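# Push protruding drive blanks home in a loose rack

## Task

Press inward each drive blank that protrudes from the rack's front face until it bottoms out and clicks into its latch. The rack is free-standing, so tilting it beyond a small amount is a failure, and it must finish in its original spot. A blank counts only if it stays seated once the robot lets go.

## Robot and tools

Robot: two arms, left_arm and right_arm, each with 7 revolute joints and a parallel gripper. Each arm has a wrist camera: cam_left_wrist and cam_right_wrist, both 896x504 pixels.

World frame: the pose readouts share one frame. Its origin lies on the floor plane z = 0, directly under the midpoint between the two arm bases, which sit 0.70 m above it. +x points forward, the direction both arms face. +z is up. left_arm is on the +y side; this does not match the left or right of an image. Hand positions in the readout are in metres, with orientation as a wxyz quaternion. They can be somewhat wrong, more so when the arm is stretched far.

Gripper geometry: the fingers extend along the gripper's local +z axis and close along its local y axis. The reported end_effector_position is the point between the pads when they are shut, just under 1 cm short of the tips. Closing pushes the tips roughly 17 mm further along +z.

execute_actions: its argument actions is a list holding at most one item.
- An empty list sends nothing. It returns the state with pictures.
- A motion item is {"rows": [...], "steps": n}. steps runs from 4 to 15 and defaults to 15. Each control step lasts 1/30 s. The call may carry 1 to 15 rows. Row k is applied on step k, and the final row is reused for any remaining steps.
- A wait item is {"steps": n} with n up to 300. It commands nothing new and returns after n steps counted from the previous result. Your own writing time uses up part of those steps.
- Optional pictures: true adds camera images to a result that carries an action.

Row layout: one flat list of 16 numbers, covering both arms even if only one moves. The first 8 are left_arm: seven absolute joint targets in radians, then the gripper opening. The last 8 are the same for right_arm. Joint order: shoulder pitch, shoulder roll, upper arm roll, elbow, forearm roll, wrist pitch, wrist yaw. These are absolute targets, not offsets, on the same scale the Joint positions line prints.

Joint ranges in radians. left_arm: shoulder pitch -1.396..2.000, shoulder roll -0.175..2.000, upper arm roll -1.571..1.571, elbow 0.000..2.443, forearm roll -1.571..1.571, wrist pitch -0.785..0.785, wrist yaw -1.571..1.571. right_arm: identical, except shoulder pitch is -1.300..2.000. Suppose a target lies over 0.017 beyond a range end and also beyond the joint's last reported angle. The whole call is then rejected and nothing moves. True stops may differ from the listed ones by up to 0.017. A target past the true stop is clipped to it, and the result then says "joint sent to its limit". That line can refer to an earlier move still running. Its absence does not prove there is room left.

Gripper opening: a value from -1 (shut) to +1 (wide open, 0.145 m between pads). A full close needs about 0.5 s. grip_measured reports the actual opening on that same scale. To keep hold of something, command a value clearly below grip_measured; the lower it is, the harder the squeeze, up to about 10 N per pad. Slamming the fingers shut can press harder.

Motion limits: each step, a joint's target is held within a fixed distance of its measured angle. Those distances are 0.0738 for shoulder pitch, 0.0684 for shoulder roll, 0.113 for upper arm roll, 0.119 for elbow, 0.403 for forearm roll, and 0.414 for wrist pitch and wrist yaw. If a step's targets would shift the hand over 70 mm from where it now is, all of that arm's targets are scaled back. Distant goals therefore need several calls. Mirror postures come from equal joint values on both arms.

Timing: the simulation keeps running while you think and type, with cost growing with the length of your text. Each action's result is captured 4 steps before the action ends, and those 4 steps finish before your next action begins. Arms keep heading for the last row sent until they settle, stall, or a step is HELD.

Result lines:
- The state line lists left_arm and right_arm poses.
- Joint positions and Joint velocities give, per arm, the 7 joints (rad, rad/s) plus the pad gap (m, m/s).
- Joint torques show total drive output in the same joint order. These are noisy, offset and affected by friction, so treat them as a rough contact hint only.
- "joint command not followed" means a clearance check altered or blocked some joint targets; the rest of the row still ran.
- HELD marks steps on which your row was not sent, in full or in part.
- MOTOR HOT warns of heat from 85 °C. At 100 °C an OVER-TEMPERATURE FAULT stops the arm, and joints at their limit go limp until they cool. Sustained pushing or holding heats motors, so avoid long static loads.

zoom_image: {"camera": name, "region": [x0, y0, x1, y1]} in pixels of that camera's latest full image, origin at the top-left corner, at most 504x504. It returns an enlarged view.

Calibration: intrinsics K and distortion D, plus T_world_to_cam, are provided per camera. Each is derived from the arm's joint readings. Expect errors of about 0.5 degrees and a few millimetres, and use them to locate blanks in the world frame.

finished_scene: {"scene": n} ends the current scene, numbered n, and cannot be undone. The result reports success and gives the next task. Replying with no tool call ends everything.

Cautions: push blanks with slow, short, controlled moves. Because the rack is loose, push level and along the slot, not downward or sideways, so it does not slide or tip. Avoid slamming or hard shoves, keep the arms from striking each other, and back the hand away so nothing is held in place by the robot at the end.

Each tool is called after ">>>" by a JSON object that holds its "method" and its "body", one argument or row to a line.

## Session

>>> {"method": "execute_actions", "body": {
  "actions": []
}}

Scene clock: 0.00 s of 7200.00 s.
left_arm: end_effector_position=(+0.3857, +0.2647, +0.5311) grip_measured=+1.00 end_effector_quat_wxyz=(+0.332, +0.817, -0.070, +0.467) | right_arm: end_effector_position=(+0.2764, -0.0511, +0.6236) grip_measured=+1.00 end_effector_quat_wxyz=(-0.255, +0.523, +0.724, +0.370)
Joint positions: left_arm=[ 0.445  0.937 -0.243  1.206  1.081  0.651  0.713  0.145] | right_arm=[ 1.023  0.778 -0.692  1.773  0.42   0.52   1.351  0.145]
Joint velocities: left_arm=[-0.011 -0.099 -0.002 -0.012 -0.022 -0.051  0.037  0.   ] | right_arm=[-0.011 -0.033 -0.007  0.002  0.051  0.066  0.022 -0.   ]
Joint torques (N m, as the arm reports them, + toward a larger angle): no reading
Motor temperatures (°C, as the motors report them): left_arm=[28 29 29 27 29 27 26] | right_arm=[29 28 27 27 26 27 30]
camera_calibration (this result's frames):
cam_left_wrist: T_world_to_cam=[[-0.651217, -0.495622, 0.574696, 0.0731689], [-0.647263, -0.0326091, -0.761569, 0.672741], [0.39619, -0.867926, -0.299562, 0.297501], [0, 0, 0, 1]] pos_world=[0.365223, 0.31641, 0.559409]
cam_right_wrist: T_world_to_cam=[[0.880673, 0.471926, 0.0412443, -0.234888], [0.41429, -0.725033, -0.550174, 0.19995], [-0.229738, 0.50161, -0.834031, 0.670165], [0, 0, 0, 1]] pos_world=[0.277985, -0.0803417, 0.678634]

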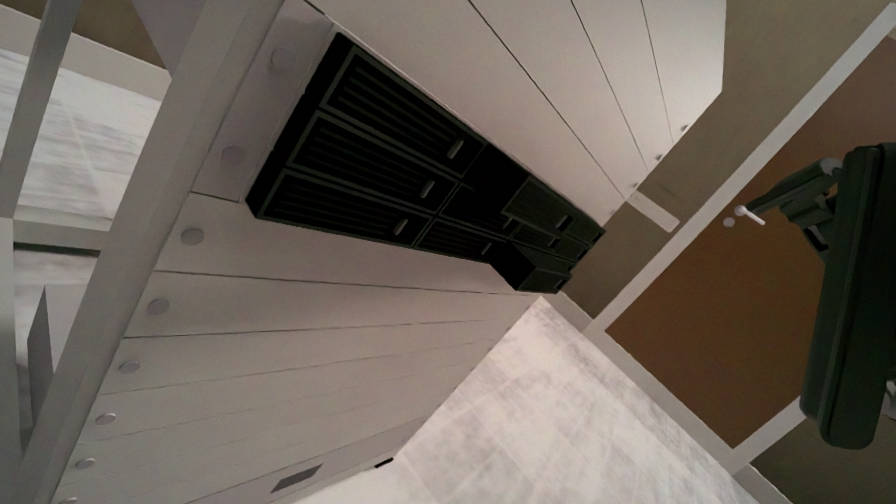

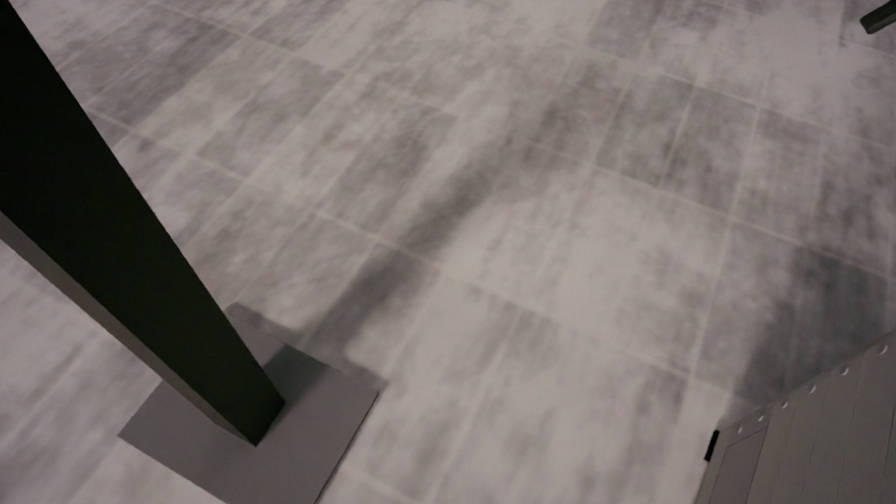

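>>> {"method": "execute_actions", "body": {
  "actions": [
    {"rows":[[0.39,0.9,-0.23,1.26,1.08,0.65,0.71,1,0.93,0.75,-0.69,1.79,0.42,0.52,1.35,1],[0.33,0.85,-0.21,1.32,1.08,0.65,0.71,1,0.83,0.72,-0.68,1.81,0.42,0.52,1.35,1],[0.27,0.79,-0.19,1.38,1.08,0.65,0.71,1,0.73,0.68,-0.66,1.83,0.42,0.52,1.35,1],[0.21,0.73,-0.17,1.44,1.08,0.65,0.71,1,0.63,0.64,-0.63,1.85,0.42,0.52,1.35,1],[0.15,0.67,-0.15,1.5,1.05,0.63,0.7,1,0.53,0.6,-0.6,1.87,0.42,0.52,1.33,1],[0.09,0.61,-0.13,1.56,1.0,0.6,0.67,1,0.43,0.55,-0.55,1.89,0.4,0.5,1.28,1],[0.03,0.55,-0.11,1.62,0.92,0.56,0.62,1,0.33,0.5,-0.5,1.91,0.37,0.47,1.2,1],[-0.03,0.49,-0.09,1.68,0.82,0.51,0.56,1,0.23,0.45,-0.44,1.93,0.33,0.43,1.1,1],[-0.09,0.42,-0.07,1.74,0.71,0.46,0.49,1,0.13,0.39,-0.38,1.95,0.29,0.39,0.97,1],[-0.15,0.35,-0.05,1.8,0.59,0.4,0.41,1,0.03,0.33,-0.31,1.97,0.25,0.35,0.82,1],[-0.2,0.28,-0.04,1.86,0.47,0.34,0.33,1,-0.07,0.27,-0.24,1.99,0.2,0.3,0.66,1],[-0.25,0.21,-0.03,1.92,0.35,0.28,0.24,1,-0.16,0.21,-0.17,2.01,0.15,0.25,0.5,1],[-0.3,0.15,-0.02,1.97,0.23,0.22,0.16,1,-0.24,0.15,-0.11,2.03,0.1,0.2,0.33,1],[-0.34,0.1,-0.01,2.02,0.11,0.16,0.08,1,-0.31,0.1,-0.05,2.04,0.05,0.16,0.16,1],[-0.36,0.06,0,2.05,0,0.12,0,1,-0.36,0.06,0,2.05,0,0.12,0,1]]}
  ]
}}

>>> {"method": "execute_actions", "body": {
  "actions": [
    {"steps":20}
  ],
  "pictures": true
}}

Scene clock: 0.90 s of 7200.00 s.
left_arm: end_effector_position=(+0.2986, +0.0931, +0.4749) grip_measured=+1.00 end_effector_quat_wxyz=(+0.337, +0.760, -0.083, +0.550) | right_arm: end_effector_position=(+0.2854, +0.0115, +0.6371) grip_measured=+1.00 end_effector_quat_wxyz=(-0.324, +0.495, +0.455, +0.665)
Joint positions: left_arm=[-0.203  0.296 -0.042  1.852  0.601  0.41   0.425  0.145] | right_arm=[ 0.315  0.262 -0.255  1.986  0.253  0.353  0.837  0.145]
Joint velocities: left_arm=[-1.484 -1.637  0.046  1.321 -2.542 -1.429 -1.604  0.   ] | right_arm=[-1.703 -1.44   1.653  0.422 -1.018 -1.077 -3.465  0.   ]
Joint torques (N m, as the arm reports them, + toward a larger angle): left_arm=[ 7.32  3.93  1.01  2.83  0.31 -0.37 -0.05] | right_arm=[11.34  4.96  0.86  3.33  0.31 -0.29 -0.15]
Motor temperatures (°C, as the motors report them): left_arm=[28 29 29 27 29 27 26] | right_arm=[30 28 28 27 26 27 30]
Steps of this call (steps 1 to 16: nothing new was sent; steps 17 to 27: the first 11 steps of this action). Readings (joint positions):
17: left_arm=[0.410 0.926 -0.216 1.242 1.081 0.648 0.707] | right_arm=[0.986 0.765 -0.670 1.783 0.421 0.520 1.349]
18: left_arm=[0.352 0.891 -0.190 1.305 1.082 0.645 0.705] | right_arm=[0.923 0.735 -0.662 1.800 0.421 0.520 1.348]
20: left_arm=[0.223 0.762 -0.172 1.436 1.082 0.646 0.707] | right_arm=[0.777 0.633 -0.644 1.842 0.417 0.520 1.347]
24: left_arm=[-0.035 0.494 -0.099 1.669 0.907 0.563 0.619] | right_arm=[0.521 0.449 -0.445 1.927 0.366 0.467 1.197]
27: the state above

Scene clock: 1.57 s of 7200.00 s.
left_arm: end_effector_position=(+0.3003, +0.1567, +0.5175) grip_measured=+1.00 end_effector_quat_wxyz=(-0.010, +0.707, -0.029, +0.707) | right_arm: end_effector_position=(+0.3001, -0.1563, +0.5174) grip_measured=+1.00 end_effector_quat_wxyz=(+0.010, +0.706, +0.029, +0.708)
Joint positions: left_arm=[-0.359  0.061  0.001  2.054  0.002  0.123  0.006  0.145] | right_arm=[-0.361  0.059 -0.     2.053  0.001  0.119  0.006  0.145]
Joint velocities: left_arm=[ 0.033 -0.011 -0.002 -0.002  0.022  0.037  0.007  0.   ] | right_arm=[ 0.077  0.011 -0.027  0.012 -0.11   0.007  0.037 -0.   ]
Joint torques (N m, as the arm reports them, + toward a larger angle): left_arm=[ 2.25 -0.63 -0.35  3.25  0.05 -0.59 -0.18] | right_arm=[ 2.68 -0.02  0.07  4.5   0.11 -0.44 -0.13]
Motor temperatures (°C, as the motors report them): left_arm=[28 29 29 27 29 27 26] | right_arm=[30 28 28 27 26 27 30]
Kept back: nothing.
Steps of this call (steps 1 to 4: the last 4 steps of your previous action; steps 5 to 20: the robot went on to your last target). Readings (joint positions):
1: left_arm=[-0.256 0.229 -0.035 1.907 0.483 0.354 0.343] | right_arm=[0.250 0.203 -0.185 2.006 0.207 0.307 0.688]
2: left_arm=[-0.304 0.160 -0.027 1.960 0.366 0.296 0.264] | right_arm=[0.188 0.148 -0.116 2.026 0.158 0.259 0.526]
4: left_arm=[-0.370 0.051 -0.010 2.047 0.133 0.184 0.106] | right_arm=[0.057 0.056 -0.005 2.050 0.060 0.169 0.197]
8: left_arm=[-0.357 0.062 0.003 2.054 0.010 0.126 0.011] | right_arm=[-0.218 0.060 0.001 2.049 0.005 0.127 0.017]
20: the state above
camera_calibration (this result's frames):
cam_left_wrist: T_world_to_cam=[[-0.387292, -0.920902, -0.0441023, 0.279537], [-0.179584, 0.122272, -0.976114, 0.549935], [0.904298, -0.370121, -0.212734, -0.0419915], [0, 0, 0, 1]] pos_world=[0.244995, 0.174643, 0.540195]
cam_right_wrist: T_world_to_cam=[[0.393911, -0.916667, 0.0674995, -0.286228], [-0.240133, -0.17352, -0.955106, 0.547432], [0.887226, 0.360018, -0.288474, 0.000212792], [0, 0, 0, 1]] pos_world=[0.244016, -0.167461, 0.542237]

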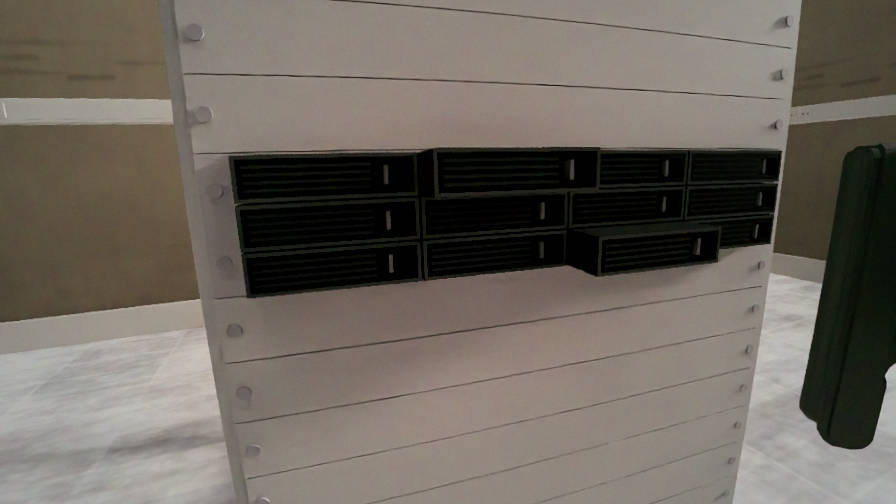

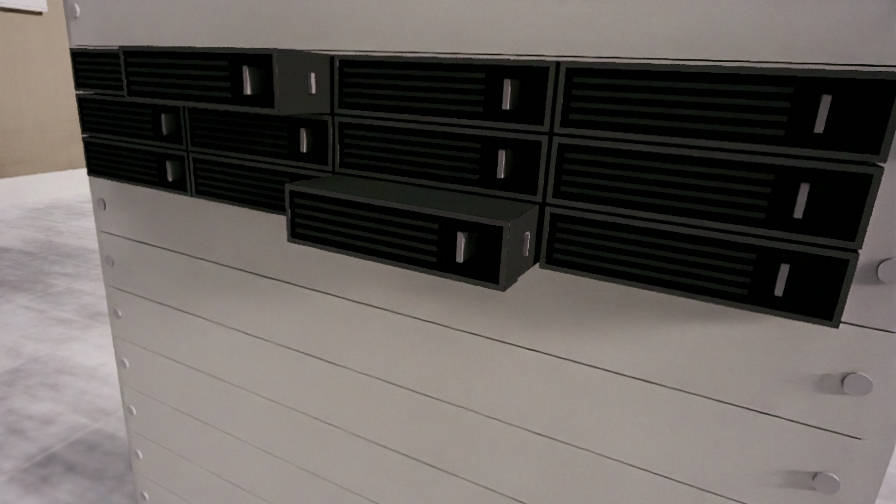

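>>> {"method": "execute_actions", "body": {
  "actions": [
    {"rows":[[-0.33,0.05,-0.02,2.03,-0.13,0.12,0.02,-1,-0.33,0.05,-0.02,2.01,-0.13,0.13,0,-1],[-0.29,0.04,-0.04,2.0,-0.26,0.12,0.04,-1,-0.29,0.03,-0.04,1.96,-0.26,0.15,0,-1],[-0.25,0.03,-0.06,1.97,-0.39,0.13,0.06,-1,-0.25,0.02,-0.06,1.91,-0.39,0.17,0,-1],[-0.21,0.02,-0.08,1.94,-0.52,0.13,0.08,-1,-0.21,0,-0.08,1.86,-0.52,0.19,0,-1],[-0.17,0.01,-0.1,1.91,-0.65,0.14,0.1,-1,-0.175,-0.01,-0.1,1.81,-0.65,0.21,0,-1],[-0.13,0,-0.12,1.88,-0.78,0.14,0.12,-1,-0.14,-0.03,-0.12,1.76,-0.78,0.23,0,-1],[-0.09,-0.01,-0.14,1.85,-0.91,0.15,0.14,-1,-0.1,-0.04,-0.14,1.71,-0.91,0.25,0,-1],[-0.05,-0.02,-0.16,1.82,-1.04,0.15,0.16,-1,-0.06,-0.06,-0.17,1.66,-1.04,0.28,0,-1],[-0.01,-0.03,-0.18,1.79,-1.17,0.16,0.18,-1,-0.025,-0.07,-0.19,1.61,-1.17,0.3,0,-1],[0.03,-0.04,-0.2,1.76,-1.3,0.16,0.2,-1,0.01,-0.09,-0.21,1.56,-1.3,0.33,0,-1],[0.065,-0.05,-0.22,1.73,-1.4,0.17,0.22,-1,0.045,-0.1,-0.23,1.51,-1.4,0.35,-0.01,-1],[0.1,-0.06,-0.24,1.7,-1.48,0.175,0.24,-1,0.08,-0.12,-0.25,1.465,-1.48,0.37,-0.01,-1],[0.13,-0.07,-0.25,1.675,-1.53,0.18,0.25,-1,0.11,-0.13,-0.27,1.42,-1.53,0.39,-0.015,-1],[0.15,-0.075,-0.26,1.655,-1.55,0.185,0.26,-1,0.13,-0.14,-0.29,1.39,-1.55,0.41,-0.018,-1],[0.166,-0.08,-0.265,1.641,-1.55,0.185,0.26,-1,0.147,-0.15,-0.3,1.368,-1.55,0.42,-0.018,-1]]}
  ]
}}

>>> {"method": "execute_actions", "body": {
  "actions": [
    {"steps":14}
  ],
  "pictures": true
}}

Scene clock: 3.40 s of 7200.00 s.
left_arm: end_effector_position=(+0.3821, +0.0793, +0.5314) grip_measured=-0.59 end_effector_quat_wxyz=(-0.365, +0.553, -0.436, +0.609) | right_arm: end_effector_position=(+0.3825, -0.0930, +0.4668) grip_measured=-0.59 end_effector_quat_wxyz=(+0.394, +0.627, +0.395, +0.543)
Joint positions: left_arm=[ 0.068 -0.049 -0.217  1.736 -1.267  0.159  0.191  0.031] | right_arm=[ 0.047 -0.104 -0.228  1.52  -1.267  0.32  -0.004  0.031]
Joint velocities: left_arm=[ 1.022 -0.319 -0.452 -0.73  -2.659  0.125  0.535 -0.329] | right_arm=[ 0.824 -0.407 -0.584 -1.292 -2.557  0.432 -0.022 -0.329]
Joint torques (N m, as the arm reports them, + toward a larger angle): left_arm=[ 2.54 -1.29 -0.16  3.9   0.03 -0.01 -0.42] | right_arm=[ 2.91 -0.44  0.06  5.7  -0.16  0.01 -0.54]
Motor temperatures (°C, as the motors report them): left_arm=[28 29 29 27 29 27 26] | right_arm=[30 28 28 27 26 27 30]
Steps of this call (steps 1 to 15: the robot went on to your last target; steps 16 to 44: nothing new was sent; steps 45 to 55: the first 11 steps of this action). Readings (joint positions):
45: left_arm=[-0.345 0.057 -0.008 2.040 -0.056 0.121 0.007] | right_arm=[-0.343 0.056 -0.008 2.031 -0.056 0.120 0.003]
46: left_arm=[-0.304 0.045 -0.031 2.006 -0.149 0.121 0.017] | right_arm=[-0.297 0.039 -0.026 1.976 -0.149 0.130 0.001]
48: left_arm=[-0.206 0.019 -0.079 1.945 -0.380 0.127 0.054] | right_arm=[-0.206 0.001 -0.078 1.867 -0.381 0.167 0.000]
52: left_arm=[-0.054 -0.018 -0.156 1.824 -0.891 0.144 0.131] | right_arm=[-0.065 -0.052 -0.159 1.665 -0.891 0.251 -0.001]
55: the state above

Scene clock: 3.87 s of 7200.00 s.
left_arm: end_effector_position=(+0.4008, +0.0647, +0.5344) grip_measured=-1.00 end_effector_quat_wxyz=(-0.443, +0.502, -0.504, +0.545) | right_arm: end_effector_position=(+0.3996, -0.0695, +0.4723) grip_measured=-1.00 end_effector_quat_wxyz=(+0.486, +0.560, +0.458, +0.490)
Joint positions: left_arm=[ 0.168 -0.081 -0.266  1.643 -1.548  0.182  0.254  0.   ] | right_arm=[ 0.149 -0.149 -0.3    1.37  -1.549  0.418 -0.014  0.   ]
Joint velocities: left_arm=[ 0.011 -0.055 -0.022  0.012 -0.051 -0.037  0.051 -0.   ] | right_arm=[ 0.011 -0.055  0.012 -0.002 -0.007  0.022 -0.022 -0.   ]
Joint torques (N m, as the arm reports them, + toward a larger angle): left_arm=[ 5.59 -1.97 -0.21  3.49 -0.06  0.02 -0.34] | right_arm=[ 5.86 -2.88 -0.68  4.73 -0.18  0.01 -0.55]
Motor temperatures (°C, as the motors report them): left_arm=[28 29 29 27 29 27 26] | right_arm=[30 28 28 27 26 27 30]
Kept back: nothing.
Steps of this call (steps 1 to 4: the last 4 steps of your previous action; steps 5 to 14: the robot went on to your last target). Readings (joint positions):
1: left_arm=[0.103 -0.059 -0.236 1.708 -1.367 0.165 0.210] | right_arm=[0.080 -0.118 -0.247 1.473 -1.367 0.341 -0.007]
2: left_arm=[0.133 -0.070 -0.249 1.680 -1.443 0.170 0.225] | right_arm=[0.111 -0.130 -0.266 1.428 -1.444 0.362 -0.010]
4: left_arm=[0.168 -0.082 -0.266 1.646 -1.520 0.177 0.245] | right_arm=[0.149 -0.150 -0.299 1.375 -1.521 0.397 -0.013]
8: left_arm=[0.168 -0.081 -0.266 1.643 -1.546 0.182 0.254] | right_arm=[0.150 -0.150 -0.301 1.370 -1.547 0.415 -0.014]
14: the state above
camera_calibration (this result's frames):
cam_left_wrist: T_world_to_cam=[[-0.382275, -0.0604252, -0.922071, 0.645944], [-0.0785987, 0.99637, -0.0327084, -0.00541257], [0.9207, 0.05997, -0.385637, -0.105337], [0, 0, 0, 1]] pos_world=[0.343487, 0.0507412, 0.554807]
cam_right_wrist: T_world_to_cam=[[0.402292, -0.118517, 0.907808, -0.587586], [-0.336301, -0.941392, 0.0261286, 0.0649873], [0.851506, -0.315808, -0.418572, -0.103576], [0, 0, 0, 1]] pos_world=[0.346432, -0.0411707, 0.488364]

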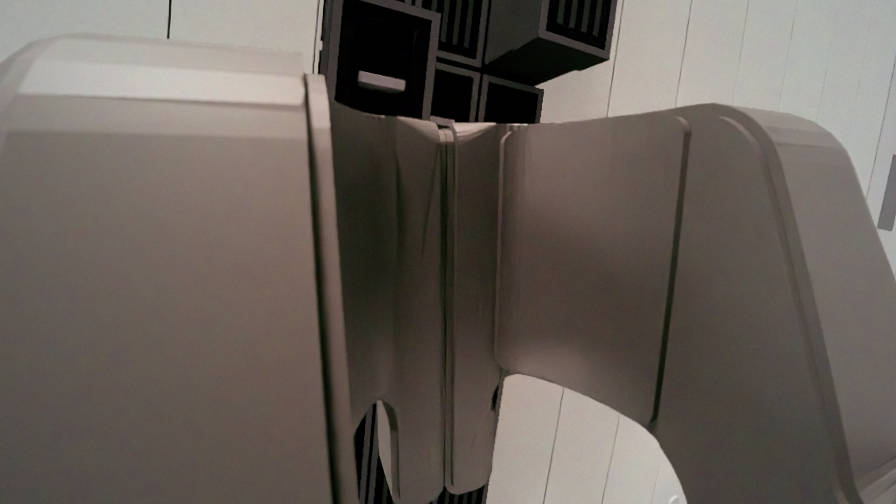

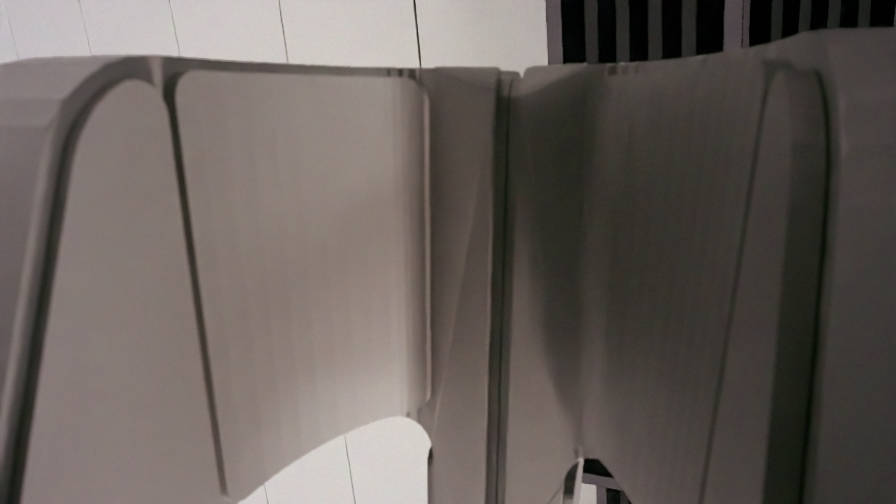

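>>> {"method": "execute_actions", "body": {
  "actions": [
    {"rows":[[0.18,-0.08,-0.265,1.625,-1.55,0.185,0.245,-1,0.147,-0.15,-0.3,1.368,-1.55,0.41,-0.03,-1],[0.195,-0.08,-0.265,1.608,-1.55,0.185,0.23,-1,0.147,-0.15,-0.3,1.368,-1.55,0.4,-0.045,-1],[0.21,-0.08,-0.265,1.59,-1.55,0.185,0.22,-1,0.147,-0.15,-0.3,1.368,-1.55,0.39,-0.06,-1],[0.224,-0.08,-0.265,1.574,-1.55,0.185,0.216,-1,0.147,-0.15,-0.3,1.368,-1.55,0.38,-0.075,-1],[0.237,-0.08,-0.265,1.559,-1.55,0.185,0.213,-1,0.147,-0.15,-0.3,1.368,-1.55,0.37,-0.075,-1],[0.249,-0.08,-0.265,1.544,-1.55,0.185,0.21,-1,0.147,-0.15,-0.3,1.368,-1.55,0.37,-0.075,-1],[0.26,-0.08,-0.265,1.531,-1.55,0.185,0.207,-1,0.147,-0.15,-0.3,1.368,-1.55,0.37,-0.075,-1],[0.27,-0.08,-0.265,1.519,-1.55,0.185,0.205,-1,0.147,-0.15,-0.3,1.368,-1.55,0.37,-0.075,-1],[0.28,-0.08,-0.265,1.507,-1.55,0.185,0.202,-1,0.147,-0.15,-0.3,1.368,-1.55,0.37,-0.075,-1],[0.29,-0.08,-0.265,1.494,-1.55,0.185,0.2,-1,0.147,-0.15,-0.3,1.368,-1.55,0.37,-0.075,-1],[0.3,-0.08,-0.265,1.482,-1.55,0.185,0.197,-1,0.147,-0.15,-0.3,1.368,-1.55,0.37,-0.075,-1],[0.311,-0.08,-0.265,1.468,-1.55,0.185,0.195,-1,0.147,-0.15,-0.3,1.368,-1.55,0.37,-0.075,-1],[0.322,-0.08,-0.265,1.454,-1.55,0.185,0.192,-1,0.147,-0.15,-0.3,1.368,-1.55,0.37,-0.075,-1],[0.333,-0.08,-0.265,1.44,-1.55,0.185,0.188,-1,0.147,-0.15,-0.3,1.368,-1.55,0.37,-0.075,-1],[0.344,-0.08,-0.265,1.425,-1.55,0.185,0.184,-1,0.147,-0.15,-0.3,1.368,-1.55,0.37,-0.075,-1]]}
  ]
}}

>>> {"method": "execute_actions", "body": {
  "actions": [
    {"rows":[[0.355,-0.08,-0.265,1.41,-1.55,0.185,0.179,-1,0.147,-0.15,-0.3,1.368,-1.55,0.37,-0.075,-1],[0.366,-0.08,-0.265,1.396,-1.55,0.185,0.175,-1,0.147,-0.15,-0.3,1.368,-1.55,0.37,-0.075,-1],[0.377,-0.08,-0.265,1.381,-1.55,0.185,0.17,-1,0.147,-0.15,-0.3,1.368,-1.55,0.37,-0.075,-1],[0.388,-0.08,-0.265,1.366,-1.55,0.185,0.166,-1,0.147,-0.15,-0.3,1.368,-1.55,0.37,-0.075,-1],[0.399,-0.08,-0.265,1.351,-1.55,0.185,0.161,-1,0.147,-0.15,-0.3,1.368,-1.55,0.37,-0.075,-1],[0.41,-0.08,-0.265,1.336,-1.55,0.185,0.156,-1,0.147,-0.15,-0.3,1.368,-1.55,0.37,-0.075,-1],[0.422,-0.08,-0.265,1.319,-1.55,0.185,0.151,-1,0.147,-0.15,-0.3,1.368,-1.55,0.37,-0.075,-1],[0.434,-0.08,-0.265,1.302,-1.55,0.185,0.146,-1,0.147,-0.15,-0.3,1.368,-1.55,0.37,-0.075,-1],[0.446,-0.08,-0.265,1.285,-1.55,0.185,0.14,-1,0.147,-0.15,-0.3,1.368,-1.55,0.37,-0.075,-1],[0.458,-0.08,-0.265,1.268,-1.55,0.185,0.135,-1,0.147,-0.15,-0.3,1.368,-1.55,0.37,-0.075,-1]]}
  ]
}}

>>> {"method": "execute_actions", "body": {
  "actions": [
    {"steps":5}
  ],
  "pictures": true
}}

Scene clock: 5.03 s of 7200.00 s.
left_arm: end_effector_position=(+0.4292, +0.0624, +0.5370) grip_measured=-1.00 end_effector_quat_wxyz=(+0.460, -0.487, +0.509, -0.541) | right_arm: end_effector_position=(+0.4003, -0.0632, +0.4821) grip_measured=-1.00 end_effector_quat_wxyz=(+0.491, +0.535, +0.455, +0.516)
Joint positions: left_arm=[ 0.296 -0.081 -0.266  1.486 -1.549  0.183  0.206  0.   ] | right_arm=[ 0.149 -0.149 -0.3    1.37  -1.549  0.373 -0.069  0.   ]
Joint velocities: left_arm=[ 0.253 -0.033  0.007 -0.295 -0.007 -0.095  0.007 -0.   ] | right_arm=[-0.033  0.011 -0.012 -0.017  0.007  0.051  0.007  0.   ]
Joint torques (N m, as the arm reports them, + toward a larger angle): left_arm=[ 7.44 -2.03 -0.12  3.83 -0.05  0.03 -0.81] | right_arm=[ 5.88 -2.93 -0.68  4.71 -0.14 -0.15 -0.55]
Motor temperatures (°C, as the motors report them): left_arm=[28 29 29 27 29 27 26] | right_arm=[30 28 28 27 26 27 30]
Steps of this call (steps 1 to 24: the robot went on to your last target; steps 25 to 35: the first 11 steps of this action). Readings (joint positions):
25: left_arm=[0.174 -0.081 -0.266 1.634 -1.549 0.182 0.251] | right_arm=[0.149 -0.149 -0.300 1.370 -1.549 0.416 -0.018]
26: left_arm=[0.188 -0.081 -0.266 1.613 -1.549 0.182 0.245] | right_arm=[0.149 -0.149 -0.300 1.370 -1.549 0.410 -0.027]
28: left_arm=[0.222 -0.081 -0.266 1.578 -1.549 0.182 0.231] | right_arm=[0.149 -0.149 -0.300 1.370 -1.549 0.394 -0.053]
32: left_arm=[0.269 -0.081 -0.266 1.524 -1.549 0.183 0.213] | right_arm=[0.149 -0.149 -0.300 1.370 -1.549 0.374 -0.068]
35: the state above

Scene clock: 5.53 s of 7200.00 s.
left_arm: end_effector_position=(+0.4637, +0.0607, +0.5375) grip_measured=-1.00 end_effector_quat_wxyz=(+0.476, -0.472, +0.519, -0.530) | right_arm: end_effector_position=(+0.4003, -0.0632, +0.4821) grip_measured=-1.00 end_effector_quat_wxyz=(+0.491, +0.535, +0.455, +0.516)
Joint positions: left_arm=[ 0.455 -0.082 -0.267  1.27  -1.548  0.179  0.145  0.   ] | right_arm=[ 0.149 -0.149 -0.3    1.37  -1.549  0.373 -0.069  0.   ]
Joint velocities: left_arm=[-0.055 -0.121  0.002  0.007  0.007 -0.081 -0.051  0.   ] | right_arm=[ 0.121  0.033  0.002  0.022  0.022 -0.051  0.007 -0.   ]
Joint torques (N m, as the arm reports them, + toward a larger angle): left_arm=[ 8.76 -1.59  0.5   3.62 -0.12  0.16 -0.8 ] | right_arm=[ 5.94 -2.89 -0.68  4.69 -0.13 -0.15 -0.57]
Motor temperatures (°C, as the motors report them): left_arm=[28 29 29 27 29 27 26] | right_arm=[30 28 28 27 26 27 30]
Steps of this call (steps 1 to 4: the last 4 steps of your previous action; steps 5 to 15: the first 11 steps of this action). Readings (joint positions):
5: left_arm=[0.353 -0.081 -0.266 1.415 -1.549 0.183 0.189] | right_arm=[0.149 -0.149 -0.300 1.370 -1.549 0.373 -0.069]
6: left_arm=[0.363 -0.081 -0.266 1.401 -1.549 0.183 0.186] | right_arm=[0.149 -0.149 -0.300 1.370 -1.549 0.373 -0.069]
8: left_arm=[0.381 -0.081 -0.266 1.373 -1.549 0.183 0.175] | right_arm=[0.149 -0.149 -0.300 1.370 -1.549 0.373 -0.069]
12: left_arm=[0.427 -0.082 -0.267 1.309 -1.549 0.181 0.155] | right_arm=[0.149 -0.149 -0.300 1.370 -1.549 0.373 -0.069]
15: the state above

Scene clock: 5.70 s of 7200.00 s.
left_arm: end_effector_position=(+0.4637, +0.0607, +0.5375) grip_measured=-1.00 end_effector_quat_wxyz=(+0.475, -0.472, +0.519, -0.531) | right_arm: end_effector_position=(+0.4003, -0.0632, +0.4821) grip_measured=-1.00 end_effector_quat_wxyz=(+0.491, +0.535, +0.455, +0.516)
Joint positions: left_arm=[ 0.455 -0.082 -0.267  1.27  -1.547  0.179  0.145  0.   ] | right_arm=[ 0.149 -0.149 -0.3    1.37  -1.549  0.373 -0.069  0.   ]
Joint velocities: left_arm=[-0.055  0.033 -0.017 -0.002 -0.066 -0.037  0.022 -0.   ] | right_arm=[-0.033  0.011  0.007  0.007 -0.007 -0.022 -0.022  0.   ]
Joint torques (N m, as the arm reports them, + toward a larger angle): left_arm=[ 8.87 -1.79  0.41  3.64 -0.08  0.17 -0.78] | right_arm=[ 5.95 -2.97 -0.67  4.7  -0.14 -0.13 -0.57]
Motor temperatures (°C, as the motors report them): left_arm=[28 29 29 27 29 27 26] | right_arm=[30 28 28 27 26 27 30]
Kept back: nothing.
Steps of this call (steps 1 to 4: the last 4 steps of your previous action; step 5: the robot went on to your last target). Readings (joint positions):
1: left_arm=[0.455 -0.082 -0.267 1.270 -1.547 0.179 0.145] | right_arm=[0.149 -0.149 -0.300 1.370 -1.549 0.373 -0.069]
2: left_arm=[0.455 -0.082 -0.267 1.270 -1.547 0.179 0.145] | right_arm=[0.149 -0.149 -0.300 1.370 -1.549 0.373 -0.069]
4: left_arm=[0.455 -0.082 -0.267 1.270 -1.547 0.179 0.145] | right_arm=[0.149 -0.149 -0.300 1.370 -1.549 0.373 -0.069]
5: the state above
camera_calibration (this result's frames):
cam_left_wrist: T_world_to_cam=[[-0.348417, 0.0219401, -0.937083, 0.660018], [-0.0824284, 0.995136, 0.053947, -0.0411386], [0.933708, 0.0960383, -0.344913, -0.191906], [0, 0, 0, 1]] pos_world=[0.405754, 0.044888, 0.55452]
cam_right_wrist: T_world_to_cam=[[0.351192, -0.101761, 0.930757, -0.585596], [-0.300864, -0.953622, 0.00926114, 0.0640324], [0.886648, -0.283284, -0.365521, -0.135671], [0, 0, 0, 1]] pos_world=[0.345214, -0.0369612, 0.494865]

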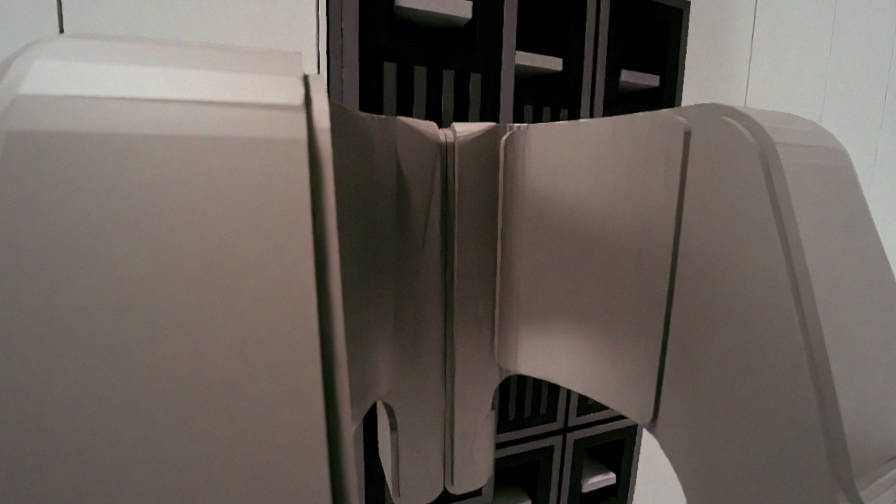

